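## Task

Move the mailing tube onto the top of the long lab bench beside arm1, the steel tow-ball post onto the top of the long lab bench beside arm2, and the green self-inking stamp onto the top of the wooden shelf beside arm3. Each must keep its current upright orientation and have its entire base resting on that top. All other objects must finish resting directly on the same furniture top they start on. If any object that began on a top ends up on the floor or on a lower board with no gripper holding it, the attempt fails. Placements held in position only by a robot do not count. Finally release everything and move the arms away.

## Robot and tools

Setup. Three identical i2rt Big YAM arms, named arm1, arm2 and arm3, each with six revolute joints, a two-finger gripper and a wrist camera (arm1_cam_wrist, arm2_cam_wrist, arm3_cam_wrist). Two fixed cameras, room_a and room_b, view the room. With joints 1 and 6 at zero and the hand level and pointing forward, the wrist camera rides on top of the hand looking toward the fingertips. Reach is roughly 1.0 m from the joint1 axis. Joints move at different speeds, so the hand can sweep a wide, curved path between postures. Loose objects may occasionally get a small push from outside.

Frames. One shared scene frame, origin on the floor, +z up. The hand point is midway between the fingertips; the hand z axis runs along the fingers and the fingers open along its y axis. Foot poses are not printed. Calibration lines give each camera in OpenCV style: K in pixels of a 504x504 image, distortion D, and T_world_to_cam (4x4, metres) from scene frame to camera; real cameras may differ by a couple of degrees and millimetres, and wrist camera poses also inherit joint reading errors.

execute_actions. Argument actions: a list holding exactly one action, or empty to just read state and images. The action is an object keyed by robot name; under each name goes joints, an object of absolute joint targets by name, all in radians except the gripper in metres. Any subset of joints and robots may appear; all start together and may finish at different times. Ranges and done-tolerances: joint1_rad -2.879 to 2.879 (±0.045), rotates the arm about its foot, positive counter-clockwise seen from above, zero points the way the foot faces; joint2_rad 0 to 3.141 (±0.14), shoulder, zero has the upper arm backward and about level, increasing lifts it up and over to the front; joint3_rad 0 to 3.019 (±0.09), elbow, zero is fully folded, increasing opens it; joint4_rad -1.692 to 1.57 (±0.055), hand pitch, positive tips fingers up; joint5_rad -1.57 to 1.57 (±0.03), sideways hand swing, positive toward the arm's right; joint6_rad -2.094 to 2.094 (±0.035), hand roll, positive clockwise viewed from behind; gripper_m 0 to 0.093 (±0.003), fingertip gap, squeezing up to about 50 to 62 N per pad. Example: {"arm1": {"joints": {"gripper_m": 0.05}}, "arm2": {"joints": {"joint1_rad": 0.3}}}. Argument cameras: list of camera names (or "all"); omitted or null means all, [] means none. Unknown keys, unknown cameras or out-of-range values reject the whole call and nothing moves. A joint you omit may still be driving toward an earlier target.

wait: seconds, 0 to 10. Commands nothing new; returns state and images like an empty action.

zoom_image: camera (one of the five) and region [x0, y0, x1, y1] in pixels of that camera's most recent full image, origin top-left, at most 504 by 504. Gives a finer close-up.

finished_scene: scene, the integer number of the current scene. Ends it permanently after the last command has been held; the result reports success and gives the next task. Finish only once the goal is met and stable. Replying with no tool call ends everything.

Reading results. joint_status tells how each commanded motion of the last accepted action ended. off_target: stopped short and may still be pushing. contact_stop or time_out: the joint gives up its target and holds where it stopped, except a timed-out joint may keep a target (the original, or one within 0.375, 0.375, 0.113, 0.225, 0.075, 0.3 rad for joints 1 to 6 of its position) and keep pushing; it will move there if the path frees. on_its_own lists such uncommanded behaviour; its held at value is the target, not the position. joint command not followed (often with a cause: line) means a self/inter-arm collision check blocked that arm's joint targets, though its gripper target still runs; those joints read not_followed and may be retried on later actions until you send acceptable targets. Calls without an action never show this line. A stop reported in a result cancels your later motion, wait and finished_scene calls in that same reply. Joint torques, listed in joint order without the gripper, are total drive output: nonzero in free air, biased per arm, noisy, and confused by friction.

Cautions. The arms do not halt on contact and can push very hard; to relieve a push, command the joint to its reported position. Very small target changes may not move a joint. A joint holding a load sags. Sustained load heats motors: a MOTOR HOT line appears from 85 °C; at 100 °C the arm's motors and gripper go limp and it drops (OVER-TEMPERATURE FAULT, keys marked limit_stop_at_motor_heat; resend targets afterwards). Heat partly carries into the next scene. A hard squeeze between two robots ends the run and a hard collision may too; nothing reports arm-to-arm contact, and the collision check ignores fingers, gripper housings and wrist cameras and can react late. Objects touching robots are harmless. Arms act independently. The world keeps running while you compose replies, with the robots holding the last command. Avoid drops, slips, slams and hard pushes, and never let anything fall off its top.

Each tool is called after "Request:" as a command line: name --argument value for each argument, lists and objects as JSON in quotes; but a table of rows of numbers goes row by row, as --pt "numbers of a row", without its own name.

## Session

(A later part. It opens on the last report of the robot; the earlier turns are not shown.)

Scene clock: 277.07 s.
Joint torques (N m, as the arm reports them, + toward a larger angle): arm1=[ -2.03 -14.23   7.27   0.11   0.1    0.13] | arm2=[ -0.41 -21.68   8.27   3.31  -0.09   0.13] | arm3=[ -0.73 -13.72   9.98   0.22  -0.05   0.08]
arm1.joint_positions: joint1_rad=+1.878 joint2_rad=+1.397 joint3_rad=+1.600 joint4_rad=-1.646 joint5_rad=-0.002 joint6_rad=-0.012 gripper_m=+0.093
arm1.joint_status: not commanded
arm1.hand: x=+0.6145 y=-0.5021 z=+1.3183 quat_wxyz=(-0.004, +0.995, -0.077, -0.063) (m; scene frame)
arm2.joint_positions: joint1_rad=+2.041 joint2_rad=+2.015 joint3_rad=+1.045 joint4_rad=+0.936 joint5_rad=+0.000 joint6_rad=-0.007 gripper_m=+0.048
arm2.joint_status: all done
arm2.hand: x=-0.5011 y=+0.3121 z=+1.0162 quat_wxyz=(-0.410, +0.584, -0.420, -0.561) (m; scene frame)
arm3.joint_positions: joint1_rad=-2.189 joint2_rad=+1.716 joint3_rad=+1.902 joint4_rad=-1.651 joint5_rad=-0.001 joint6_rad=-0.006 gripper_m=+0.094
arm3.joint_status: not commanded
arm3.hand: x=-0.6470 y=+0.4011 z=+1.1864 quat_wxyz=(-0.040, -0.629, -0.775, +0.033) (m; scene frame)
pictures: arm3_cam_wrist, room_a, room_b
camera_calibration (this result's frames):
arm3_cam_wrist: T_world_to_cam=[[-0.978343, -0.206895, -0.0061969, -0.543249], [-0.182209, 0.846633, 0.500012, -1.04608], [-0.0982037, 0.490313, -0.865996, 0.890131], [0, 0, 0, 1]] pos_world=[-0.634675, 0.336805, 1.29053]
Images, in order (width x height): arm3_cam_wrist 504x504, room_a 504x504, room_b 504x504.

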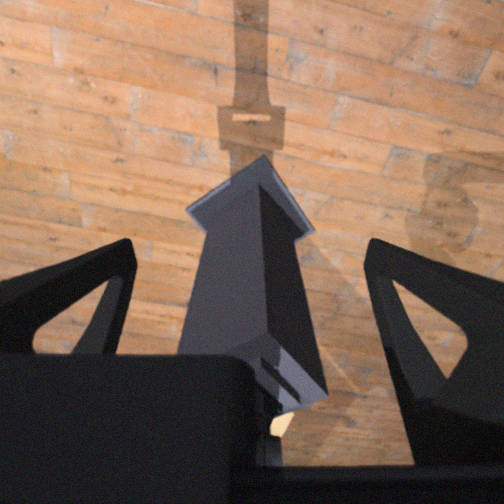

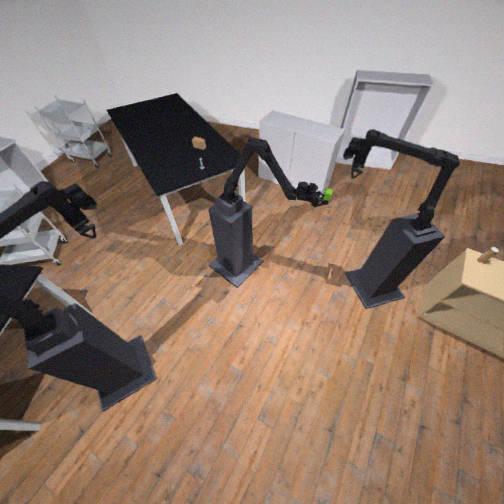

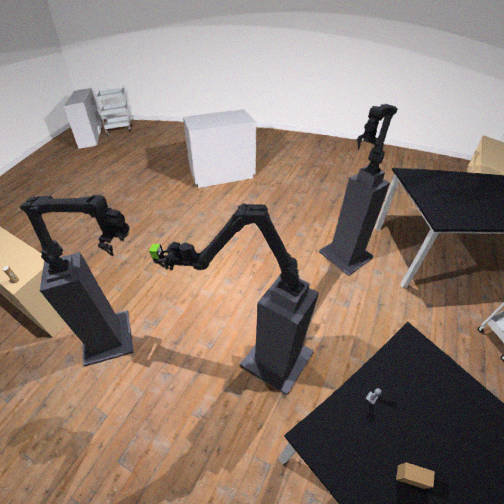

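Request:
execute_actions --actions '[{"arm3":{"joints":{"joint1_rad":-2.0,"joint2_rad":2.035,"joint3_rad":2.13,"joint4_rad":-1.65}}}]' --cameras '["arm3_cam_wrist"]'

Scene clock: 289.30 s.
Joint torques (N m, as the arm reports them, + toward a larger angle): arm1=[ -2.03 -14.21   7.27   0.09   0.1    0.13] | arm2=[ -1.18 -21.64   8.26   3.08  -0.07   0.16] | arm3=[ -1.29 -19.17   9.98   0.31  -0.06   0.08]
arm1.joint_positions: joint1_rad=+1.878 joint2_rad=+1.397 joint3_rad=+1.600 joint4_rad=-1.646 joint5_rad=-0.002 joint6_rad=-0.012 gripper_m=+0.093
arm1.joint_status: not commanded
arm1.hand: x=+0.6145 y=-0.5021 z=+1.3183 quat_wxyz=(-0.004, +0.995, -0.077, -0.063) (m; scene frame)
arm2.joint_positions: joint1_rad=+2.041 joint2_rad=+2.015 joint3_rad=+1.045 joint4_rad=+0.938 joint5_rad=+0.000 joint6_rad=-0.007 gripper_m=+0.048
arm2.joint_status: not commanded
arm2.hand: x=-0.5011 y=+0.3121 z=+1.0166 quat_wxyz=(-0.411, +0.583, -0.420, -0.561) (m; scene frame)
arm3.joint_positions: joint1_rad=-1.998 joint2_rad=+2.064 joint3_rad=+2.089 joint4_rad=-1.651 joint5_rad=-0.001 joint6_rad=-0.006 gripper_m=+0.094
arm3.joint_status: all done
arm3.hand: x=-0.5158 y=+0.3539 z=+1.0605 quat_wxyz=(+0.024, -0.554, -0.832, -0.016) (m; scene frame)
pictures: arm3_cam_wrist
camera_calibration (this result's frames):
arm3_cam_wrist: T_world_to_cam=[[-0.922169, -0.386709, -0.00776805, -0.331182], [-0.303971, 0.712155, 0.632801, -1.07531], [-0.239178, 0.585911, -0.774276, 0.61326], [0, 0, 0, 1]] pos_world=[-0.48559, 0.278399, 1.15271]
Images, in order (width x height): arm3_cam_wrist 504x504.

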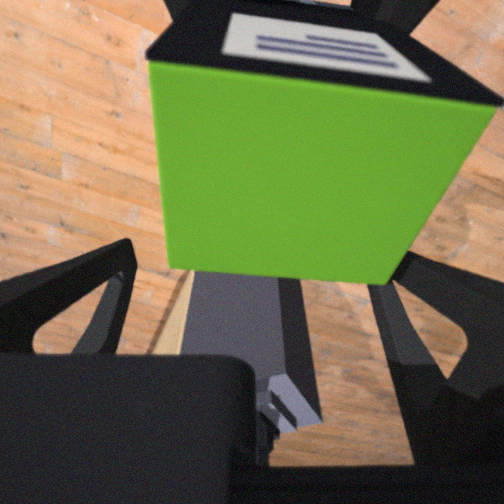

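Request:
execute_actions --actions '[{"arm3":{"joints":{"joint1_rad":-2.02,"joint2_rad":2.13,"joint3_rad":2.36,"joint4_rad":-1.69}}}]' --cameras '["arm3_cam_wrist","room_b"]'

Scene clock: 301.70 s.
Joint torques (N m, as the arm reports them, + toward a larger angle): arm1=[ -1.98 -14.2    7.28   0.12   0.11   0.14] | arm2=[ -1.   -21.59   8.14   3.14  -0.08   0.19] | arm3=[ -1.68 -17.28  11.14   0.16  -0.05   0.08]
arm1.joint_positions: joint1_rad=+1.878 joint2_rad=+1.397 joint3_rad=+1.600 joint4_rad=-1.646 joint5_rad=-0.002 joint6_rad=-0.012 gripper_m=+0.093
arm1.joint_status: not commanded
arm1.hand: x=+0.6145 y=-0.5021 z=+1.3183 quat_wxyz=(-0.004, +0.995, -0.077, -0.063) (m; scene frame)
arm2.joint_positions: joint1_rad=+2.041 joint2_rad=+2.015 joint3_rad=+1.045 joint4_rad=+0.938 joint5_rad=+0.000 joint6_rad=-0.007 gripper_m=+0.048
arm2.joint_status: not commanded
arm2.hand: x=-0.5011 y=+0.3121 z=+1.0166 quat_wxyz=(-0.411, +0.583, -0.420, -0.561) (m; scene frame)
arm3.joint_positions: joint1_rad=-2.013 joint2_rad=+2.127 joint3_rad=+2.302 joint4_rad=-1.683 joint5_rad=-0.001 joint6_rad=-0.006 gripper_m=+0.094
arm3.joint_status: all done
arm3.hand: x=-0.5093 y=+0.3113 z=+1.1017 quat_wxyz=(-0.025, -0.560, -0.828, +0.017) (m; scene frame)
pictures: arm3_cam_wrist, room_b
camera_calibration (this result's frames):
arm3_cam_wrist: T_world_to_cam=[[-0.927604, -0.3735, -0.00702124, -0.348998], [-0.318575, 0.7811, 0.537022, -0.992474], [-0.195093, 0.50038, -0.843539, 0.79712], [0, 0, 0, 1]] pos_world=[-0.484396, 0.246007, 1.20293]
Images, in order (width x height): arm3_cam_wrist 504x504, room_b 504x504.

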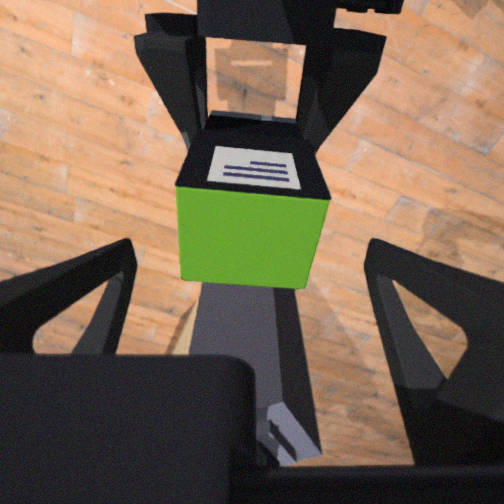

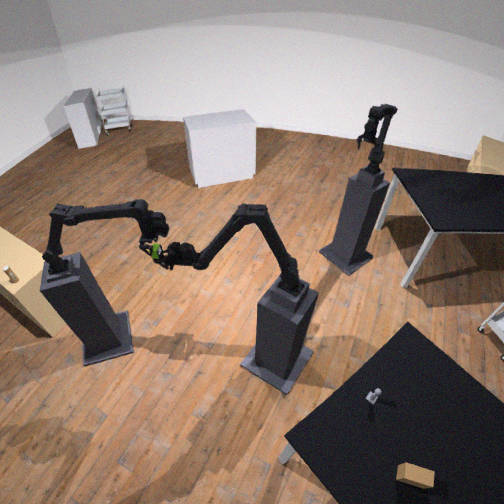

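Request:
execute_actions --actions '[{"arm3":{"joints":{"joint2_rad":2.185}}}]' --cameras '["arm3_cam_wrist"]'

Scene clock: 305.77 s.
Joint torques (N m, as the arm reports them, + toward a larger angle): arm1=[ -2.03 -14.16   7.3    0.12   0.11   0.14] | arm2=[ -0.33 -22.17   8.22   3.08  -0.08   0.12] | arm3=[ -1.66 -18.25  11.12   0.06  -0.07   0.07]
arm1.joint_positions: joint1_rad=+1.878 joint2_rad=+1.397 joint3_rad=+1.600 joint4_rad=-1.646 joint5_rad=-0.002 joint6_rad=-0.012 gripper_m=+0.093
arm1.joint_status: not commanded
arm1.hand: x=+0.6145 y=-0.5021 z=+1.3183 quat_wxyz=(-0.004, +0.995, -0.077, -0.063) (m; scene frame)
arm2.joint_positions: joint1_rad=+2.041 joint2_rad=+2.015 joint3_rad=+1.045 joint4_rad=+0.938 joint5_rad=+0.000 joint6_rad=-0.007 gripper_m=+0.048
arm2.joint_status: not commanded
arm2.hand: x=-0.5011 y=+0.3121 z=+1.0166 quat_wxyz=(-0.411, +0.583, -0.420, -0.561) (m; scene frame)
arm3.joint_positions: joint1_rad=-2.013 joint2_rad=+2.184 joint3_rad=+2.302 joint4_rad=-1.683 joint5_rad=-0.001 joint6_rad=-0.006 gripper_m=+0.094
arm3.joint_status: all done
arm3.hand: x=-0.5075 y=+0.3067 z=+1.0644 quat_wxyz=(-0.001, -0.560, -0.828, +0.001) (m; scene frame)
pictures: arm3_cam_wrist
camera_calibration (this result's frames):
arm3_cam_wrist: T_world_to_cam=[[-0.927774, -0.373071, -0.00737692, -0.349163], [-0.306742, 0.751269, 0.584384, -1.00353], [-0.212475, 0.544439, -0.811444, 0.711805], [0, 0, 0, 1]] pos_world=[-0.480528, 0.236123, 1.16146]
Images, in order (width x height): arm3_cam_wrist 504x504.

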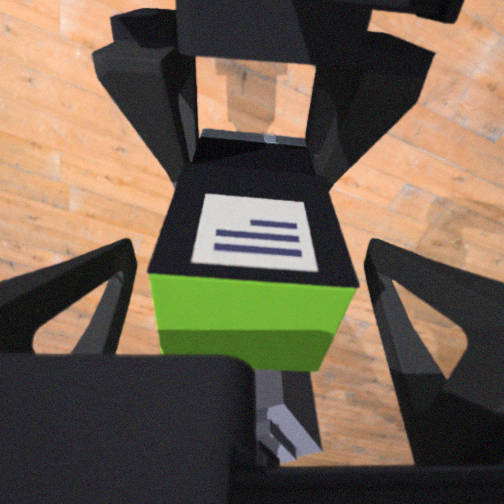

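Request:
execute_actions --actions '[{"arm3":{"joints":{"gripper_m":0.0}}}]' --cameras '[]'

Request:
execute_actions --actions '[{"arm2":{"joints":{"gripper_m":0.093}}}]' --cameras '["arm3_cam_wrist"]'

Scene clock: 316.63 s.
Joint torques (N m, as the arm reports them, + toward a larger angle): arm1=[ -2.   -14.18   7.27   0.11   0.11   0.13] | arm2=[ -0.75 -21.92   8.04   3.04   0.11   0.12] | arm3=[ -1.79 -18.18  11.12   0.11   0.    -0.02]
arm1.joint_positions: joint1_rad=+1.878 joint2_rad=+1.397 joint3_rad=+1.600 joint4_rad=-1.646 joint5_rad=-0.002 joint6_rad=-0.012 gripper_m=+0.093
arm1.joint_status: not commanded
arm1.hand: x=+0.6145 y=-0.5021 z=+1.3183 quat_wxyz=(-0.004, +0.995, -0.077, -0.063) (m; scene frame)
arm2.joint_positions: joint1_rad=+2.041 joint2_rad=+2.015 joint3_rad=+1.045 joint4_rad=+0.939 joint5_rad=-0.004 joint6_rad=-0.007 gripper_m=+0.048
arm2.joint_status: not commanded
arm2.hand: x=-0.5017 y=+0.3119 z=+1.0169 quat_wxyz=(-0.410, +0.584, -0.419, -0.562) (m; scene frame)
arm3.joint_positions: joint1_rad=-2.013 joint2_rad=+2.184 joint3_rad=+2.302 joint4_rad=-1.683 joint5_rad=-0.002 joint6_rad=+0.002 gripper_m=+0.052
arm3.joint_status: gripper_m off_target (ended at +0.052, target +0.000)
arm3.hand: x=-0.5073 y=+0.3069 z=+1.0644 quat_wxyz=(-0.001, -0.563, -0.826, +0.000) (m; scene frame)
pictures: none
No camera images: the call's "cameras" was empty. Leave "cameras" out to get every camera's image.

Scene clock: 317.33 s.
Joint torques (N m, as the arm reports them, + toward a larger angle): arm1=[ -2.04 -14.19   7.28   0.11   0.11   0.14] | arm2=[ -1.1  -21.84   8.24   2.83   0.06   0.19] | arm3=[ -1.83 -18.08  11.17   0.09  -0.01  -0.02]
arm1.joint_positions: joint1_rad=+1.878 joint2_rad=+1.397 joint3_rad=+1.600 joint4_rad=-1.646 joint5_rad=-0.002 joint6_rad=-0.012 gripper_m=+0.093
arm1.joint_status: not commanded
arm1.hand: x=+0.6145 y=-0.5021 z=+1.3183 quat_wxyz=(-0.004, +0.995, -0.077, -0.063) (m; scene frame)
arm2.joint_positions: joint1_rad=+2.041 joint2_rad=+2.015 joint3_rad=+1.045 joint4_rad=+0.941 joint5_rad=-0.004 joint6_rad=-0.007 gripper_m=+0.093
arm2.joint_status: all done
arm2.hand: x=-0.5015 y=+0.3120 z=+1.0173 quat_wxyz=(-0.410, +0.583, -0.418, -0.563) (m; scene frame)
arm3.joint_positions: joint1_rad=-2.013 joint2_rad=+2.184 joint3_rad=+2.302 joint4_rad=-1.683 joint5_rad=-0.002 joint6_rad=+0.003 gripper_m=+0.052
arm3.joint_status: not commanded
arm3.hand: x=-0.5073 y=+0.3069 z=+1.0644 quat_wxyz=(-0.001, -0.564, -0.826, +0.000) (m; scene frame)
pictures: arm3_cam_wrist
camera_calibration (this result's frames):
arm3_cam_wrist: T_world_to_cam=[[-0.93086, -0.365268, -0.00892599, -0.351211], [-0.30119, 0.753275, 0.584689, -1.00173], [-0.206844, 0.546952, -0.811208, 0.713583], [0, 0, 0, 1]] pos_world=[-0.481038, 0.235993, 1.16143]
Images, in order (width x height): arm3_cam_wrist 504x504.

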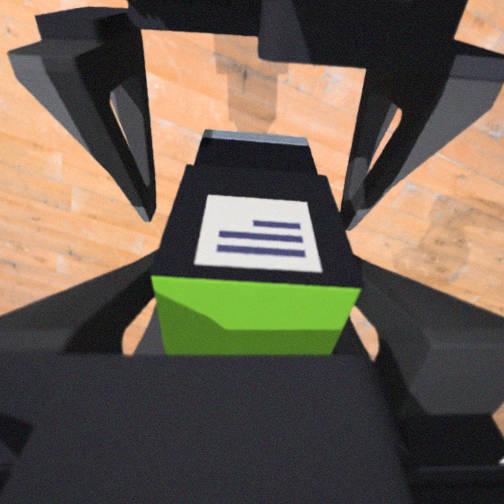

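Request:
execute_actions --actions '[{"arm2":{"joints":{"joint2_rad":1.8,"joint3_rad":0.654,"joint4_rad":1.15}}}]' --cameras '[]'

Request:
execute_actions --actions '[{"arm3":{"joints":{"joint1_rad":0.70,"joint2_rad":1.8,"joint3_rad":1.55,"joint4_rad":-1.33}}}]' --cameras '[]'

Request:
execute_actions --actions '[{"arm3":{"joints":{"joint2_rad":2.21,"joint3_rad":1.30,"joint4_rad":-0.66}}}]' --cameras '["arm3_cam_wrist","room_a","room_b"]'

Scene clock: 344.20 s.
Joint torques (N m, as the arm reports them, + toward a larger angle): arm1=[ -1.94 -14.18   7.28   0.1    0.11   0.13] | arm2=[ -1.27 -13.38   6.33   2.88   0.06   0.12] | arm3=[ -1.7  -18.29  11.14   0.06   0.    -0.03]
arm1.joint_positions: joint1_rad=+1.878 joint2_rad=+1.397 joint3_rad=+1.600 joint4_rad=-1.646 joint5_rad=-0.002 joint6_rad=-0.012 gripper_m=+0.093
arm1.joint_status: not commanded
arm1.hand: x=+0.6145 y=-0.5021 z=+1.3183 quat_wxyz=(-0.004, +0.995, -0.077, -0.063) (m; scene frame)
arm2.joint_positions: joint1_rad=+2.041 joint2_rad=+1.792 joint3_rad=+0.645 joint4_rad=+1.139 joint5_rad=-0.004 joint6_rad=-0.007 gripper_m=+0.093
arm2.joint_status: all done
arm2.hand: x=-0.4602 y=+0.1852 z=+1.0313 quat_wxyz=(-0.414, +0.577, -0.414, -0.569) (m; scene frame)
arm3.joint_positions: joint1_rad=-2.013 joint2_rad=+2.184 joint3_rad=+2.302 joint4_rad=-1.683 joint5_rad=-0.002 joint6_rad=+0.003 gripper_m=+0.052
arm3.joint_status: not commanded
arm3.hand: x=-0.5073 y=+0.3069 z=+1.0644 quat_wxyz=(-0.001, -0.564, -0.826, +0.000) (m; scene frame)
pictures: none
No camera images: the call's "cameras" was empty. Leave "cameras" out to get every camera's image.

Scene clock: 346.67 s.
Joint torques (N m, as the arm reports them, + toward a larger angle): arm1=[ -2.07 -14.27   7.28   0.12   0.1    0.13] | arm2=[ -0.52 -13.75   6.3    2.53   0.1    0.15] | arm3=[ -1.82 -15.79   7.44   0.14  -0.09  -0.02]
arm1.joint_positions: joint1_rad=+1.878 joint2_rad=+1.397 joint3_rad=+1.600 joint4_rad=-1.646 joint5_rad=-0.002 joint6_rad=-0.012 gripper_m=+0.093
arm1.joint_status: not commanded
arm1.hand: x=+0.6145 y=-0.5021 z=+1.3183 quat_wxyz=(-0.004, +0.995, -0.077, -0.063) (m; scene frame)
arm2.joint_positions: joint1_rad=+2.041 joint2_rad=+1.792 joint3_rad=+0.645 joint4_rad=+1.139 joint5_rad=-0.004 joint6_rad=-0.007 gripper_m=+0.093
arm2.joint_status: not commanded
arm2.hand: x=-0.4602 y=+0.1852 z=+1.0313 quat_wxyz=(-0.414, +0.577, -0.414, -0.569) (m; scene frame)
arm3.joint_positions: joint1_rad=+0.709 joint2_rad=+1.831 joint3_rad=+1.545 joint4_rad=-1.327 joint5_rad=+0.000 joint6_rad=+0.003 gripper_m=+0.052
arm3.joint_status: all done
arm3.hand: x=-0.7323 y=+1.4762 z=+0.9930 quat_wxyz=(+0.015, +0.691, -0.723, +0.013) (m; scene frame)
pictures: none
No camera images: the call's "cameras" was empty. Leave "cameras" out to get every camera's image.

Scene clock: 348.03 s.
Joint torques (N m, as the arm reports them, + toward a larger angle): arm1=[ -1.99 -14.23   7.28   0.1    0.1    0.13] | arm2=[ -0.91 -12.87   6.37   2.39   0.1    0.12] | arm3=[ -1.83 -15.88   5.86   0.63  -0.09  -0.03]
arm1.joint_positions: joint1_rad=+1.878 joint2_rad=+1.397 joint3_rad=+1.600 joint4_rad=-1.646 joint5_rad=-0.002 joint6_rad=-0.012 gripper_m=+0.093
arm1.joint_status: not commanded
arm1.hand: x=+0.6145 y=-0.5021 z=+1.3183 quat_wxyz=(-0.004, +0.995, -0.077, -0.063) (m; scene frame)
arm2.joint_positions: joint1_rad=+2.041 joint2_rad=+1.792 joint3_rad=+0.645 joint4_rad=+1.139 joint5_rad=-0.004 joint6_rad=-0.007 gripper_m=+0.093
arm2.joint_status: not commanded
arm2.hand: x=-0.4602 y=+0.1852 z=+1.0313 quat_wxyz=(-0.414, +0.577, -0.414, -0.569) (m; scene frame)
arm3.joint_positions: joint1_rad=+0.709 joint2_rad=+2.234 joint3_rad=+1.274 joint4_rad=-0.669 joint5_rad=+0.000 joint6_rad=+0.003 gripper_m=+0.052
arm3.joint_status: all done
arm3.hand: x=-0.7339 y=+1.4488 z=+0.6959 quat_wxyz=(+0.021, +0.691, -0.723, +0.019) (m; scene frame)
pictures: arm3_cam_wrist, room_a, room_b
camera_calibration (this result's frames):
arm3_cam_wrist: T_world_to_cam=[[0.998926, -0.0454714, -0.00884521, 0.804549], [-0.0296681, -0.774638, 0.631709, 0.665524], [-0.0355765, -0.630768, -0.775156, 1.55014], [0, 0, 0, 1]] pos_world=[-0.728792, 1.5299, 0.788297]
Images, in order (width x height): arm3_cam_wrist 504x504, room_a 504x504, room_b 504x504.

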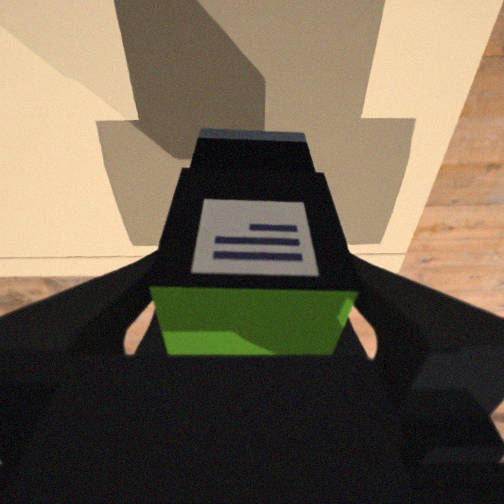

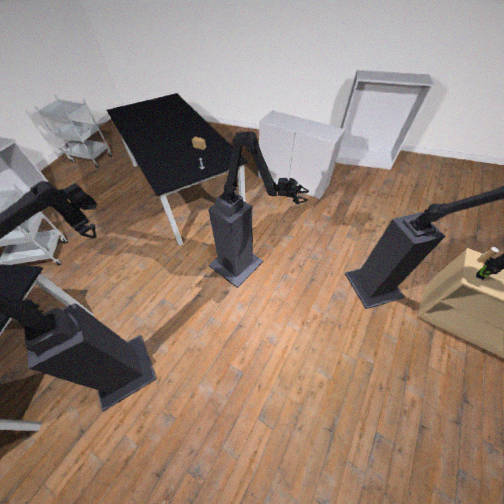

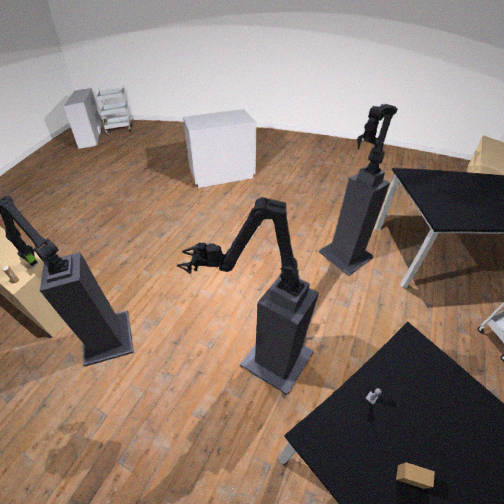

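Request:
execute_actions --actions '[{"arm3":{"joints":{"joint2_rad":2.42,"joint3_rad":1.34,"joint4_rad":-0.49}}}]' --cameras '["arm3_cam_wrist","room_b"]'

Scene clock: 362.13 s.
Joint torques (N m, as the arm reports them, + toward a larger angle): arm1=[ -2.05 -14.16   7.28   0.11   0.11   0.13] | arm2=[ -0.65 -12.78   6.25   2.55   0.06   0.1 ] | arm3=[-1.88 -6.11  4.78  2.29 -0.06 -0.03]
arm1.joint_positions: joint1_rad=+1.878 joint2_rad=+1.397 joint3_rad=+1.600 joint4_rad=-1.646 joint5_rad=-0.002 joint6_rad=-0.012 gripper_m=+0.093
arm1.joint_status: not commanded
arm1.hand: x=+0.6145 y=-0.5021 z=+1.3183 quat_wxyz=(-0.004, +0.995, -0.077, -0.063) (m; scene frame)
arm2.joint_positions: joint1_rad=+2.041 joint2_rad=+1.792 joint3_rad=+0.645 joint4_rad=+1.139 joint5_rad=-0.004 joint6_rad=-0.007 gripper_m=+0.093
arm2.joint_status: not commanded
arm2.hand: x=-0.4602 y=+0.1852 z=+1.0313 quat_wxyz=(-0.414, +0.577, -0.414, -0.569) (m; scene frame)
arm3.joint_positions: joint1_rad=+0.709 joint2_rad=+2.296 joint3_rad=+1.334 joint4_rad=-0.533 joint5_rad=-0.001 joint6_rad=+0.003 gripper_m=+0.051
arm3.joint_status: all done
arm3.hand: x=-0.7321 y=+1.4966 z=+0.6779 quat_wxyz=(-0.027, +0.690, -0.722, -0.028) (m; scene frame)
pictures: arm3_cam_wrist, room_b
camera_calibration (this result's frames):
arm3_cam_wrist: T_world_to_cam=[[0.998962, -0.0444557, -0.00992227, 0.803926], [-0.0327361, -0.852171, 0.522239, 0.901954], [-0.031672, -0.521372, -0.852742, 1.45803], [0, 0, 0, 1]] pos_world=[-0.727386, 1.56453, 0.780264]
Images, in order (width x height): arm3_cam_wrist 504x504, room_b 504x504.

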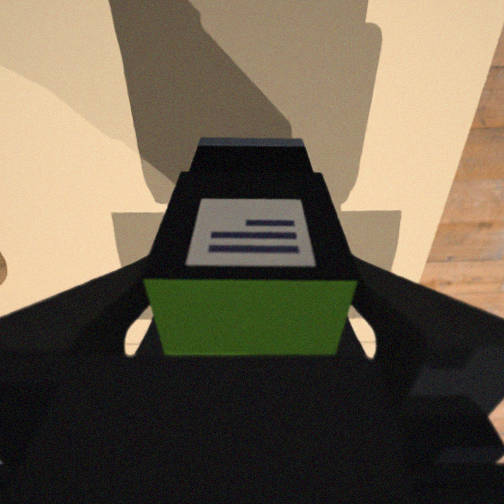

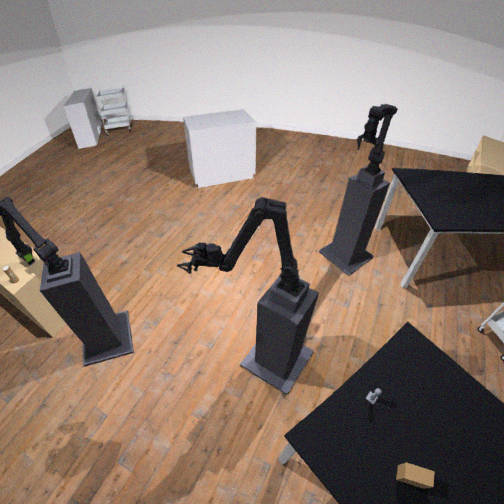

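Request:
execute_actions --actions '[{"arm3":{"joints":{"joint2_rad":2.28,"gripper_m":0.093}}}]' --cameras '[]'

Request:
execute_actions --actions '[{"arm3":{"joints":{"joint2_rad":1.8,"joint3_rad":1.55,"joint4_rad":-1.33}}}]' --cameras '["arm3_cam_wrist"]'

Scene clock: 370.60 s.
Joint torques (N m, as the arm reports them, + toward a larger angle): arm1=[ -2.05 -14.16   7.27   0.12   0.11   0.13] | arm2=[ -0.26 -12.94   6.49   2.65   0.05   0.11] | arm3=[ -1.89 -16.32   4.83   1.14  -0.06  -0.03]
arm1.joint_positions: joint1_rad=+1.878 joint2_rad=+1.397 joint3_rad=+1.600 joint4_rad=-1.646 joint5_rad=-0.002 joint6_rad=-0.012 gripper_m=+0.093
arm1.joint_status: not commanded
arm1.hand: x=+0.6145 y=-0.5021 z=+1.3183 quat_wxyz=(-0.004, +0.995, -0.077, -0.063) (m; scene frame)
arm2.joint_positions: joint1_rad=+2.041 joint2_rad=+1.792 joint3_rad=+0.645 joint4_rad=+1.139 joint5_rad=-0.004 joint6_rad=-0.007 gripper_m=+0.093
arm2.joint_status: not commanded
arm2.hand: x=-0.4602 y=+0.1852 z=+1.0313 quat_wxyz=(-0.414, +0.577, -0.414, -0.569) (m; scene frame)
arm3.joint_positions: joint1_rad=+0.709 joint2_rad=+2.298 joint3_rad=+1.334 joint4_rad=-0.502 joint5_rad=-0.001 joint6_rad=+0.003 gripper_m=+0.093
arm3.joint_status: all done
arm3.hand: x=-0.7318 y=+1.5036 z=+0.6775 quat_wxyz=(-0.038, +0.690, -0.722, -0.038) (m; scene frame)
pictures: none
No camera images: the call's "cameras" was empty. Leave "cameras" out to get every camera's image.

Scene clock: 372.20 s.
Joint torques (N m, as the arm reports them, + toward a larger angle): arm1=[ -1.99 -14.19   7.28   0.11   0.1    0.13] | arm2=[ -0.36 -13.24   6.43   2.64   0.04   0.14] | arm3=[ -1.82 -13.62   7.71  -0.08  -0.06  -0.02]
arm1.joint_positions: joint1_rad=+1.878 joint2_rad=+1.397 joint3_rad=+1.600 joint4_rad=-1.646 joint5_rad=-0.002 joint6_rad=-0.012 gripper_m=+0.093
arm1.joint_status: not commanded
arm1.hand: x=+0.6145 y=-0.5021 z=+1.3183 quat_wxyz=(-0.004, +0.995, -0.077, -0.063) (m; scene frame)
arm2.joint_positions: joint1_rad=+2.041 joint2_rad=+1.792 joint3_rad=+0.645 joint4_rad=+1.139 joint5_rad=-0.004 joint6_rad=-0.007 gripper_m=+0.093
arm2.joint_status: not commanded
arm2.hand: x=-0.4602 y=+0.1852 z=+1.0313 quat_wxyz=(-0.414, +0.577, -0.414, -0.569) (m; scene frame)
arm3.joint_positions: joint1_rad=+0.709 joint2_rad=+1.805 joint3_rad=+1.541 joint4_rad=-1.321 joint5_rad=-0.001 joint6_rad=+0.003 gripper_m=+0.093
arm3.joint_status: all done
arm3.hand: x=-0.7323 y=+1.4762 z=+1.0047 quat_wxyz=(+0.005, +0.691, -0.723, +0.003) (m; scene frame)
pictures: arm3_cam_wrist
camera_calibration (this result's frames):
arm3_cam_wrist: T_world_to_cam=[[0.998932, -0.0451703, -0.00972651, 0.807352], [-0.030446, -0.801816, 0.596795, 0.56631], [-0.0347563, -0.595862, -0.802335, 1.78314], [0, 0, 0, 1]] pos_world=[-0.727272, 1.55305, 1.10056]
Images, in order (width x height): arm3_cam_wrist 504x504.

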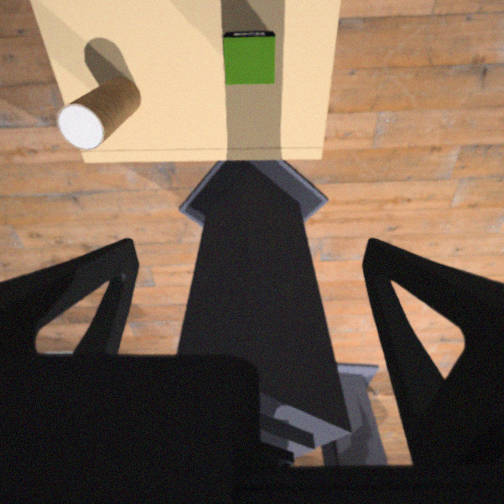

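Request:
execute_actions --actions '[{"arm3":{"joints":{"joint1_rad":1.044}}}]' --cameras '[]'

Request:
execute_actions --actions '[{"arm3":{"joints":{"joint2_rad":2.21,"joint3_rad":1.30,"joint4_rad":-0.66}}}]' --cameras '["arm3_cam_wrist","room_a"]'

Scene clock: 384.30 s.
Joint torques (N m, as the arm reports them, + toward a larger angle): arm1=[ -2.02 -14.19   7.28   0.11   0.11   0.13] | arm2=[ -0.46 -12.7    6.48   2.55   0.1    0.14] | arm3=[ -1.02 -13.73   7.79  -0.02  -0.06  -0.01]
arm1.joint_positions: joint1_rad=+1.878 joint2_rad=+1.397 joint3_rad=+1.600 joint4_rad=-1.646 joint5_rad=-0.002 joint6_rad=-0.012 gripper_m=+0.093
arm1.joint_status: not commanded
arm1.hand: x=+0.6145 y=-0.5021 z=+1.3183 quat_wxyz=(-0.004, +0.995, -0.077, -0.063) (m; scene frame)
arm2.joint_positions: joint1_rad=+2.041 joint2_rad=+1.792 joint3_rad=+0.645 joint4_rad=+1.139 joint5_rad=-0.004 joint6_rad=-0.007 gripper_m=+0.093
arm2.joint_status: not commanded
arm2.hand: x=-0.4602 y=+0.1852 z=+1.0313 quat_wxyz=(-0.414, +0.577, -0.414, -0.569) (m; scene frame)
arm3.joint_positions: joint1_rad=+1.042 joint2_rad=+1.805 joint3_rad=+1.541 joint4_rad=-1.321 joint5_rad=-0.001 joint6_rad=+0.003 gripper_m=+0.093
arm3.joint_status: all done
arm3.hand: x=-0.9103 y=+1.4541 z=+1.0050 quat_wxyz=(+0.004, +0.801, -0.598, +0.004) (m; scene frame)
pictures: none
No camera images: the call's "cameras" was empty. Leave "cameras" out to get every camera's image.

Scene clock: 385.63 s.
Joint torques (N m, as the arm reports them, + toward a larger angle): arm1=[ -2.08 -14.14   7.27   0.12   0.11   0.14] | arm2=[ -0.01 -12.99   6.24   2.67   0.05   0.15] | arm3=[ -0.81 -15.87   5.66   0.65  -0.06  -0.02]
arm1.joint_positions: joint1_rad=+1.878 joint2_rad=+1.397 joint3_rad=+1.600 joint4_rad=-1.646 joint5_rad=-0.002 joint6_rad=-0.012 gripper_m=+0.093
arm1.joint_status: not commanded
arm1.hand: x=+0.6145 y=-0.5021 z=+1.3183 quat_wxyz=(-0.004, +0.995, -0.077, -0.063) (m; scene frame)
arm2.joint_positions: joint1_rad=+2.041 joint2_rad=+1.792 joint3_rad=+0.645 joint4_rad=+1.139 joint5_rad=-0.004 joint6_rad=-0.007 gripper_m=+0.093
arm2.joint_status: not commanded
arm2.hand: x=-0.4602 y=+0.1852 z=+1.0313 quat_wxyz=(-0.414, +0.577, -0.414, -0.569) (m; scene frame)
arm3.joint_positions: joint1_rad=+1.042 joint2_rad=+2.232 joint3_rad=+1.277 joint4_rad=-0.670 joint5_rad=-0.001 joint6_rad=+0.003 gripper_m=+0.093
arm3.joint_status: all done
arm3.hand: x=-0.9035 y=+1.4302 z=+0.6979 quat_wxyz=(+0.016, +0.801, -0.598, +0.020) (m; scene frame)
pictures: arm3_cam_wrist, room_a
camera_calibration (this result's frames):
arm3_cam_wrist: T_world_to_cam=[[0.958909, 0.283578, -0.00882392, 0.46631], [0.226053, -0.744857, 0.627764, 0.836011], [0.171448, -0.603963, -0.778353, 1.68475], [0, 0, 0, 1]] pos_world=[-0.924977, 1.508, 0.790627]
Images, in order (width x height): arm3_cam_wrist 504x504, room_a 504x504.

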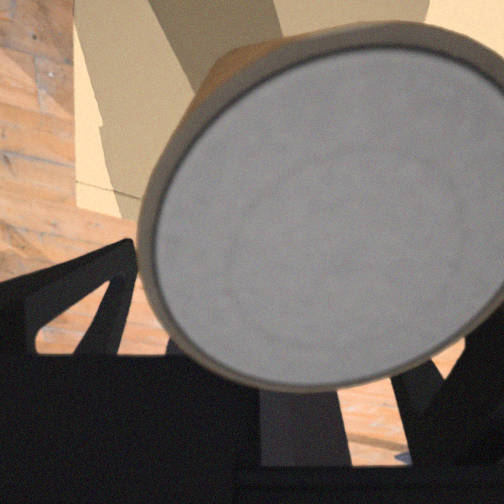

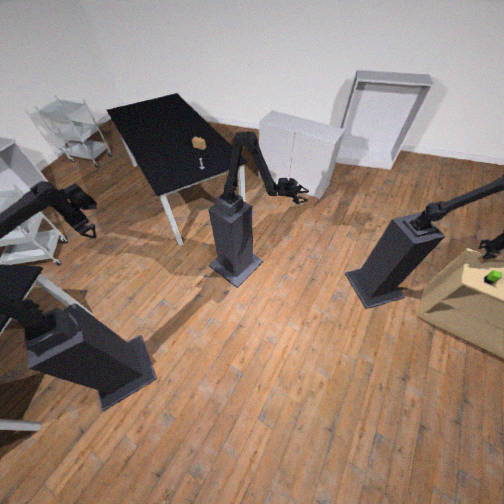

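Request:
execute_actions --actions '[{"arm3":{"joints":{"joint2_rad":2.0,"joint3_rad":1.45,"joint4_rad":-1.0}}}]' --cameras '["arm3_cam_wrist","room_a"]'

Scene clock: 393.10 s.
Joint torques (N m, as the arm reports them, + toward a larger angle): arm1=[ -1.97 -14.19   7.28   0.11   0.11   0.13] | arm2=[ -0.05 -12.63   6.45   2.58   0.06   0.12] | arm3=[ -1.18 -13.8    7.43  -0.01  -0.06  -0.02]
arm1.joint_positions: joint1_rad=+1.878 joint2_rad=+1.397 joint3_rad=+1.600 joint4_rad=-1.646 joint5_rad=-0.002 joint6_rad=-0.012 gripper_m=+0.093
arm1.joint_status: not commanded
arm1.hand: x=+0.6145 y=-0.5021 z=+1.3183 quat_wxyz=(-0.004, +0.995, -0.077, -0.063) (m; scene frame)
arm2.joint_positions: joint1_rad=+2.041 joint2_rad=+1.792 joint3_rad=+0.645 joint4_rad=+1.139 joint5_rad=-0.004 joint6_rad=-0.007 gripper_m=+0.093
arm2.joint_status: not commanded
arm2.hand: x=-0.4602 y=+0.1852 z=+1.0313 quat_wxyz=(-0.414, +0.577, -0.414, -0.569) (m; scene frame)
arm3.joint_positions: joint1_rad=+1.042 joint2_rad=+1.992 joint3_rad=+1.432 joint4_rad=-0.991 joint5_rad=-0.001 joint6_rad=+0.003 gripper_m=+0.093
arm3.joint_status: all done
arm3.hand: x=-0.9181 y=+1.4797 z=+0.8677 quat_wxyz=(-0.006, +0.801, -0.598, -0.010) (m; scene frame)
pictures: arm3_cam_wrist, room_a
camera_calibration (this result's frames):
arm3_cam_wrist: T_world_to_cam=[[0.958741, 0.284139, -0.00901413, 0.466951], [0.238794, -0.787723, 0.567865, 0.896646], [0.154252, -0.546587, -0.823073, 1.78748], [0, 0, 0, 1]] pos_world=[-0.937521, 1.55065, 0.966263]
Images, in order (width x height): arm3_cam_wrist 504x504, room_a 504x504.

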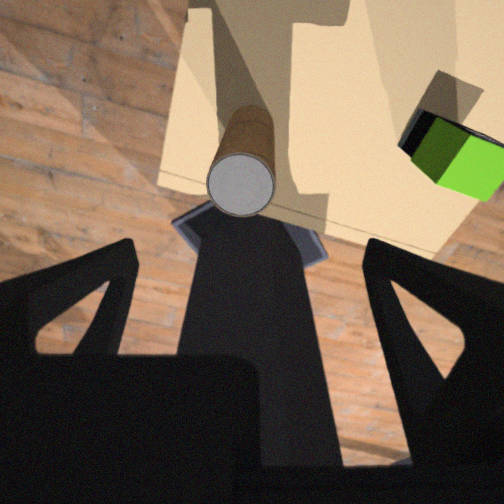

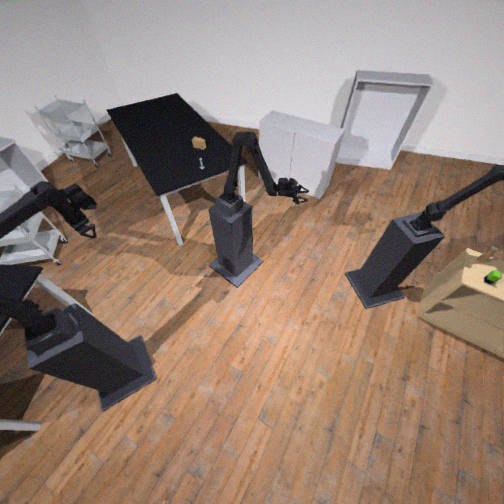

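Request:
execute_actions --actions '[{"arm3":{"joints":{"joint1_rad":1.07,"joint2_rad":2.15,"joint3_rad":1.33,"joint4_rad":-0.75}}}]' --cameras '["arm3_cam_wrist"]'

Scene clock: 401.73 s.
Joint torques (N m, as the arm reports them, + toward a larger angle): arm1=[ -2.03 -14.18   7.28   0.12   0.11   0.13] | arm2=[ -0.91 -12.82   6.29   2.6    0.07   0.13] | arm3=[ -0.74 -16.64   5.59   0.71  -0.07  -0.04]
arm1.joint_positions: joint1_rad=+1.878 joint2_rad=+1.397 joint3_rad=+1.600 joint4_rad=-1.646 joint5_rad=-0.002 joint6_rad=-0.012 gripper_m=+0.093
arm1.joint_status: not commanded
arm1.hand: x=+0.6145 y=-0.5021 z=+1.3183 quat_wxyz=(-0.004, +0.995, -0.077, -0.063) (m; scene frame)
arm2.joint_positions: joint1_rad=+2.041 joint2_rad=+1.792 joint3_rad=+0.645 joint4_rad=+1.139 joint5_rad=-0.004 joint6_rad=-0.007 gripper_m=+0.093
arm2.joint_status: not commanded
arm2.hand: x=-0.4602 y=+0.1852 z=+1.0313 quat_wxyz=(-0.414, +0.577, -0.414, -0.569) (m; scene frame)
arm3.joint_positions: joint1_rad=+1.065 joint2_rad=+2.177 joint3_rad=+1.316 joint4_rad=-0.761 joint5_rad=-0.001 joint6_rad=+0.003 gripper_m=+0.093
arm3.joint_status: all done
arm3.hand: x=-0.9191 y=+1.4403 z=+0.7352 quat_wxyz=(+0.015, +0.808, -0.589, +0.019) (m; scene frame)
pictures: arm3_cam_wrist
camera_calibration (this result's frames):
arm3_cam_wrist: T_world_to_cam=[[0.95216, 0.305473, -0.00877231, 0.440986], [0.243597, -0.741334, 0.625367, 0.836469], [0.184529, -0.597587, -0.780281, 1.72693], [0, 0, 0, 1]] pos_world=[-0.94232, 1.51739, 0.82826]
Images, in order (width x height): arm3_cam_wrist 504x504.

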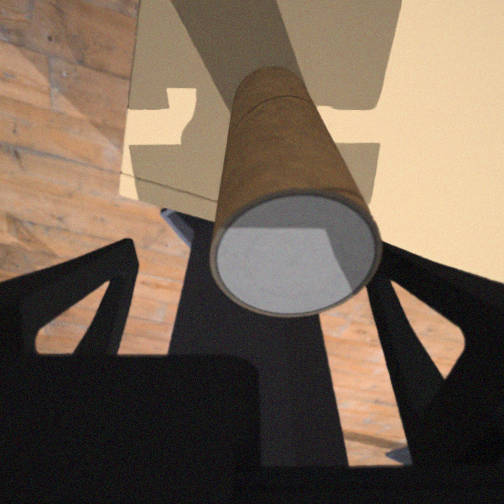

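Request:
execute_actions --actions '[{"arm3":{"joints":{"joint1_rad":1.035}}}]' --cameras '["arm3_cam_wrist"]'

Scene clock: 407.17 s.
Joint torques (N m, as the arm reports them, + toward a larger angle): arm1=[ -2.06 -14.12   7.28   0.1    0.11   0.14] | arm2=[ -0.94 -12.98   6.44   2.71   0.1    0.1 ] | arm3=[ -1.51 -16.52   5.67   0.71  -0.07  -0.02]
arm1.joint_positions: joint1_rad=+1.878 joint2_rad=+1.397 joint3_rad=+1.600 joint4_rad=-1.646 joint5_rad=-0.002 joint6_rad=-0.012 gripper_m=+0.093
arm1.joint_status: not commanded
arm1.hand: x=+0.6145 y=-0.5021 z=+1.3183 quat_wxyz=(-0.004, +0.995, -0.077, -0.063) (m; scene frame)
arm2.joint_positions: joint1_rad=+2.041 joint2_rad=+1.792 joint3_rad=+0.645 joint4_rad=+1.139 joint5_rad=-0.004 joint6_rad=-0.007 gripper_m=+0.093
arm2.joint_status: not commanded
arm2.hand: x=-0.4602 y=+0.1852 z=+1.0313 quat_wxyz=(-0.414, +0.577, -0.414, -0.569) (m; scene frame)
arm3.joint_positions: joint1_rad=+1.039 joint2_rad=+2.177 joint3_rad=+1.316 joint4_rad=-0.761 joint5_rad=-0.001 joint6_rad=+0.003 gripper_m=+0.093
arm3.joint_status: all done
arm3.hand: x=-0.9060 y=+1.4444 z=+0.7352 quat_wxyz=(+0.015, +0.800, -0.600, +0.019) (m; scene frame)
pictures: arm3_cam_wrist
camera_calibration (this result's frames):
arm3_cam_wrist: T_world_to_cam=[[0.959763, 0.280673, -0.00884053, 0.470005], [0.224323, -0.747374, 0.625389, 0.827533], [0.168922, -0.602208, -0.780263, 1.71944], [0, 0, 0, 1]] pos_world=[-0.92718, 1.52202, 0.828243]
Images, in order (width x height): arm3_cam_wrist 504x504.

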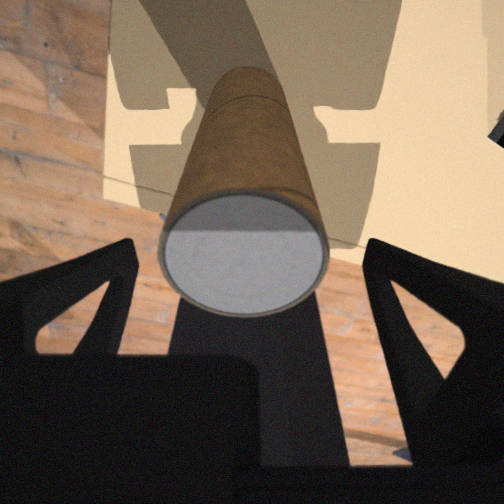

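Centered. Descend and grip.

Request:
execute_actions --actions '[{"arm3":{"joints":{"joint1_rad":1.03,"joint2_rad":2.22,"joint3_rad":1.29,"joint4_rad":-0.65}}}]' --cameras '["arm3_cam_wrist"]'

Request:
execute_actions --actions '[{"arm3":{"joints":{"gripper_m":0.0}}}]' --cameras '[]'

Scene clock: 414.57 s.
Joint torques (N m, as the arm reports them, + toward a larger angle): arm1=[ -1.96 -14.2    7.26   0.1    0.1    0.13] | arm2=[ -0.83 -12.81   6.44   2.59   0.05   0.11] | arm3=[ -2.03 -13.92   4.3    0.85  -0.06  -0.02]
arm1.joint_positions: joint1_rad=+1.878 joint2_rad=+1.397 joint3_rad=+1.600 joint4_rad=-1.646 joint5_rad=-0.002 joint6_rad=-0.012 gripper_m=+0.093
arm1.joint_status: not commanded
arm1.hand: x=+0.6145 y=-0.5021 z=+1.3183 quat_wxyz=(-0.004, +0.995, -0.077, -0.063) (m; scene frame)
arm2.joint_positions: joint1_rad=+2.041 joint2_rad=+1.792 joint3_rad=+0.645 joint4_rad=+1.139 joint5_rad=-0.004 joint6_rad=-0.007 gripper_m=+0.093
arm2.joint_status: not commanded
arm2.hand: x=-0.4602 y=+0.1852 z=+1.0313 quat_wxyz=(-0.414, +0.577, -0.414, -0.569) (m; scene frame)
arm3.joint_positions: joint1_rad=+1.039 joint2_rad=+2.212 joint3_rad=+1.293 joint4_rad=-0.661 joint5_rad=-0.001 joint6_rad=+0.003 gripper_m=+0.093
arm3.joint_status: all done
arm3.hand: x=-0.9067 y=+1.4465 z=+0.7112 quat_wxyz=(+0.003, +0.800, -0.600, +0.002) (m; scene frame)
pictures: arm3_cam_wrist
camera_calibration (this result's frames):
arm3_cam_wrist: T_world_to_cam=[[0.959672, 0.280981, -0.00894978, 0.469375], [0.2314, -0.771452, 0.592719, 0.908802], [0.159638, -0.570886, -0.80536, 1.66622], [0, 0, 0, 1]] pos_world=[-0.926734, 1.52043, 0.807439]
Images, in order (width x height): arm3_cam_wrist 504x504.

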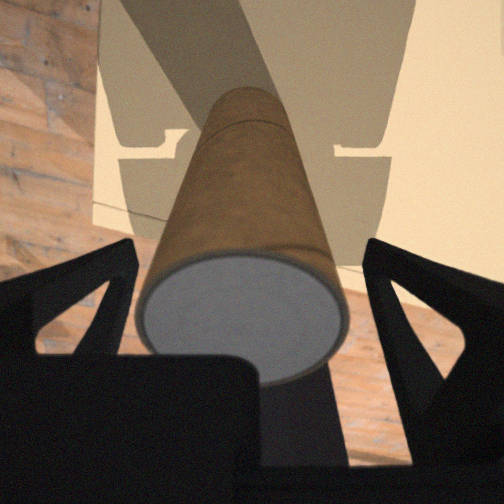

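Scene clock: 415.27 s.
Joint torques (N m, as the arm reports them, + toward a larger angle): arm1=[ -2.04 -14.23   7.28   0.11   0.11   0.13] | arm2=[ -0.21 -12.87   6.4    2.62   0.06   0.12] | arm3=[ -1.99 -14.14   4.36   0.85  -0.07  -0.03]
arm1.joint_positions: joint1_rad=+1.878 joint2_rad=+1.397 joint3_rad=+1.600 joint4_rad=-1.646 joint5_rad=-0.002 joint6_rad=-0.012 gripper_m=+0.093
arm1.joint_status: not commanded
arm1.hand: x=+0.6145 y=-0.5021 z=+1.3183 quat_wxyz=(-0.004, +0.995, -0.077, -0.063) (m; scene frame)
arm2.joint_positions: joint1_rad=+2.041 joint2_rad=+1.792 joint3_rad=+0.645 joint4_rad=+1.139 joint5_rad=-0.004 joint6_rad=-0.007 gripper_m=+0.093
arm2.joint_status: not commanded
arm2.hand: x=-0.4602 y=+0.1852 z=+1.0313 quat_wxyz=(-0.414, +0.577, -0.414, -0.569) (m; scene frame)
arm3.joint_positions: joint1_rad=+1.039 joint2_rad=+2.212 joint3_rad=+1.293 joint4_rad=-0.661 joint5_rad=+0.000 joint6_rad=+0.003 gripper_m=+0.043
arm3.joint_status: gripper_m off_target (ended at +0.043, target +0.000)
arm3.hand: x=-0.9066 y=+1.4466 z=+0.7112 quat_wxyz=(+0.003, +0.800, -0.600, +0.003) (m; scene frame)
pictures: none
No camera images: the call's "cameras" was empty. Leave "cameras" out to get every camera's image.

Request:
execute_actions --actions '[{"arm3":{"joints":{"joint2_rad":1.8,"joint3_rad":1.7,"joint4_rad":-1.45}}}]' --cameras '[]'

Request:
execute_actions --actions '[{"arm3":{"joints":{"joint1_rad":-2.02}}}]' --cameras '[]'

Request:
execute_actions --actions '[{"arm3":{"joints":{"joint2_rad":2.15,"joint3_rad":2.36,"joint4_rad":-1.69}}}]' --cameras '["arm2_cam_wrist","room_b"]'

Scene clock: 426.43 s.
Joint torques (N m, as the arm reports them, + toward a larger angle): arm1=[ -2.02 -14.2    7.27   0.11   0.11   0.14] | arm2=[ -0.41 -13.12   6.5    2.67   0.08   0.14] | arm3=[ -1.98 -14.83   7.87   0.    -0.09  -0.01]
arm1.joint_positions: joint1_rad=+1.878 joint2_rad=+1.397 joint3_rad=+1.600 joint4_rad=-1.646 joint5_rad=-0.002 joint6_rad=-0.012 gripper_m=+0.093
arm1.joint_status: not commanded
arm1.hand: x=+0.6145 y=-0.5021 z=+1.3183 quat_wxyz=(-0.004, +0.995, -0.077, -0.063) (m; scene frame)
arm2.joint_positions: joint1_rad=+2.041 joint2_rad=+1.792 joint3_rad=+0.645 joint4_rad=+1.139 joint5_rad=-0.004 joint6_rad=-0.007 gripper_m=+0.093
arm2.joint_status: not commanded
arm2.hand: x=-0.4602 y=+0.1852 z=+1.0313 quat_wxyz=(-0.414, +0.577, -0.414, -0.569) (m; scene frame)
arm3.joint_positions: joint1_rad=+1.039 joint2_rad=+1.814 joint3_rad=+1.693 joint4_rad=-1.441 joint5_rad=+0.000 joint6_rad=+0.003 gripper_m=+0.043
arm3.joint_status: all done
arm3.hand: x=-0.9140 y=+1.4730 z=+1.0577 quat_wxyz=(-0.003, +0.800, -0.600, -0.005) (m; scene frame)
pictures: none
No camera images: the call's "cameras" was empty. Leave "cameras" out to get every camera's image.

Scene clock: 429.10 s.
Joint torques (N m, as the arm reports them, + toward a larger angle): arm1=[ -2.06 -14.24   7.28   0.11   0.11   0.14] | arm2=[ -0.39 -13.54   6.35   2.56   0.09   0.14] | arm3=[ -0.73 -14.8    7.82   0.06  -0.09  -0.03]
arm1.joint_positions: joint1_rad=+1.878 joint2_rad=+1.397 joint3_rad=+1.600 joint4_rad=-1.646 joint5_rad=-0.002 joint6_rad=-0.012 gripper_m=+0.093
arm1.joint_status: not commanded
arm1.hand: x=+0.6145 y=-0.5021 z=+1.3183 quat_wxyz=(-0.004, +0.995, -0.077, -0.063) (m; scene frame)
arm2.joint_positions: joint1_rad=+2.041 joint2_rad=+1.792 joint3_rad=+0.645 joint4_rad=+1.139 joint5_rad=-0.004 joint6_rad=-0.007 gripper_m=+0.093
arm2.joint_status: not commanded
arm2.hand: x=-0.4602 y=+0.1852 z=+1.0313 quat_wxyz=(-0.414, +0.577, -0.414, -0.569) (m; scene frame)
arm3.joint_positions: joint1_rad=-2.029 joint2_rad=+1.814 joint3_rad=+1.693 joint4_rad=-1.441 joint5_rad=+0.000 joint6_rad=+0.003 gripper_m=+0.043
arm3.joint_status: all done
arm3.hand: x=-0.5581 y=+0.4113 z=+1.0547 quat_wxyz=(-0.002, -0.570, -0.822, +0.002) (m; scene frame)
pictures: none
No camera images: the call's "cameras" was empty. Leave "cameras" out to get every camera's image.

Scene clock: 430.83 s.
Joint torques (N m, as the arm reports them, + toward a larger angle): arm1=[ -2.05 -14.22   7.28   0.11   0.11   0.13] | arm2=[ -1.04 -13.17   6.49   2.6    0.1    0.13] | arm3=[ -0.61 -18.97  10.88   0.06  -0.07  -0.02]
arm1.joint_positions: joint1_rad=+1.878 joint2_rad=+1.397 joint3_rad=+1.600 joint4_rad=-1.646 joint5_rad=-0.002 joint6_rad=-0.012 gripper_m=+0.093
arm1.joint_status: not commanded
arm1.hand: x=+0.6145 y=-0.5021 z=+1.3183 quat_wxyz=(-0.004, +0.995, -0.077, -0.063) (m; scene frame)
arm2.joint_positions: joint1_rad=+2.041 joint2_rad=+1.792 joint3_rad=+0.645 joint4_rad=+1.139 joint5_rad=-0.004 joint6_rad=-0.007 gripper_m=+0.093
arm2.joint_status: not commanded
arm2.hand: x=-0.4602 y=+0.1852 z=+1.0313 quat_wxyz=(-0.414, +0.577, -0.414, -0.569) (m; scene frame)
arm3.joint_positions: joint1_rad=-2.029 joint2_rad=+2.161 joint3_rad=+2.306 joint4_rad=-1.681 joint5_rad=+0.000 joint6_rad=+0.003 gripper_m=+0.043
arm3.joint_status: all done
arm3.hand: x=-0.5174 y=+0.3034 z=+1.0810 quat_wxyz=(-0.013, -0.570, -0.822, +0.009) (m; scene frame)
pictures: arm2_cam_wrist, room_b
camera_calibration (this result's frames):
arm2_cam_wrist: T_world_to_cam=[[0.947835, 0.318649, 0.00840682, 0.366789], [0.197261, -0.565635, -0.800715, 1.02294], [-0.250392, 0.760605, -0.598986, 0.480423], [0, 0, 0, 1]] pos_world=[-0.429146, 0.0963196, 1.10376]
Images, in order (width x height): arm2_cam_wrist 504x504, room_b 504x504.

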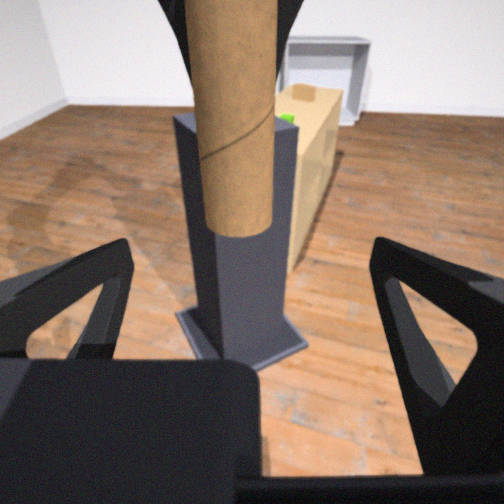

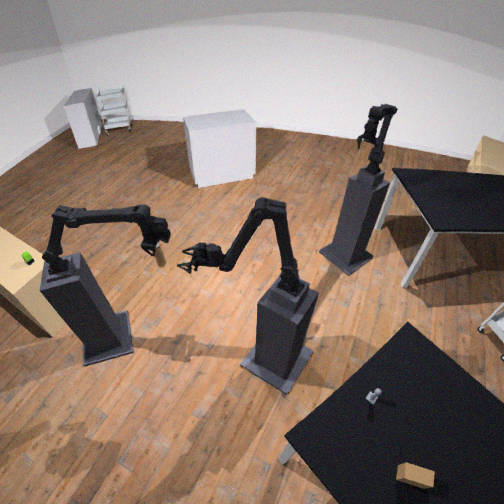

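Request:
execute_actions --actions '[{"arm2":{"joints":{"joint1_rad":2.06,"joint2_rad":1.99,"joint3_rad":1.10,"joint4_rad":0.94}}}]' --cameras '["arm2_cam_wrist","room_b"]'

Scene clock: 438.87 s.
Joint torques (N m, as the arm reports them, + toward a larger angle): arm1=[ -2.01 -14.21   7.27   0.1    0.1    0.14] | arm2=[  1.38 -20.7    9.22   2.04   0.08   0.16] | arm3=[ -0.53 -18.76  10.91   0.05  -0.07  -0.02]
arm1.joint_positions: joint1_rad=+1.878 joint2_rad=+1.397 joint3_rad=+1.600 joint4_rad=-1.646 joint5_rad=-0.002 joint6_rad=-0.012 gripper_m=+0.093
arm1.joint_status: not commanded
arm1.hand: x=+0.6145 y=-0.5021 z=+1.3183 quat_wxyz=(-0.004, +0.995, -0.077, -0.063) (m; scene frame)
arm2.joint_positions: joint1_rad=+2.048 joint2_rad=+2.006 joint3_rad=+1.074 joint4_rad=+0.940 joint5_rad=-0.004 joint6_rad=-0.007 gripper_m=+0.093
arm2.joint_status: all done
arm2.hand: x=-0.5095 y=+0.3191 z=+1.0373 quat_wxyz=(-0.416, +0.574, -0.408, -0.575) (m; scene frame)
arm3.joint_positions: joint1_rad=-2.029 joint2_rad=+2.161 joint3_rad=+2.306 joint4_rad=-1.681 joint5_rad=+0.000 joint6_rad=+0.003 gripper_m=+0.043
arm3.joint_status: not commanded
arm3.hand: x=-0.5174 y=+0.3034 z=+1.0810 quat_wxyz=(-0.013, -0.570, -0.822, +0.009) (m; scene frame)
pictures: arm2_cam_wrist, room_b
camera_calibration (this result's frames):
arm2_cam_wrist: T_world_to_cam=[[0.94542, 0.325742, 0.00855705, 0.367214], [0.197184, -0.550998, -0.810876, 1.11899], [-0.259421, 0.768306, -0.585155, 0.348393], [0, 0, 0, 1]] pos_world=[-0.477438, 0.229272, 1.10809]
Images, in order (width x height): arm2_cam_wrist 504x504, room_b 504x504.

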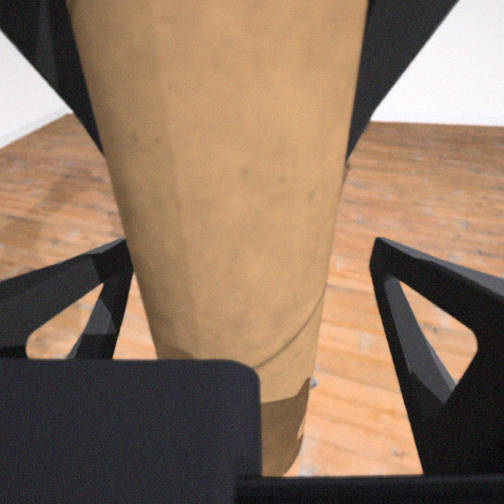

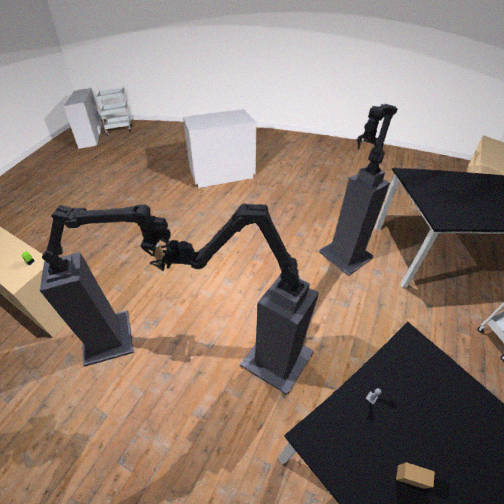

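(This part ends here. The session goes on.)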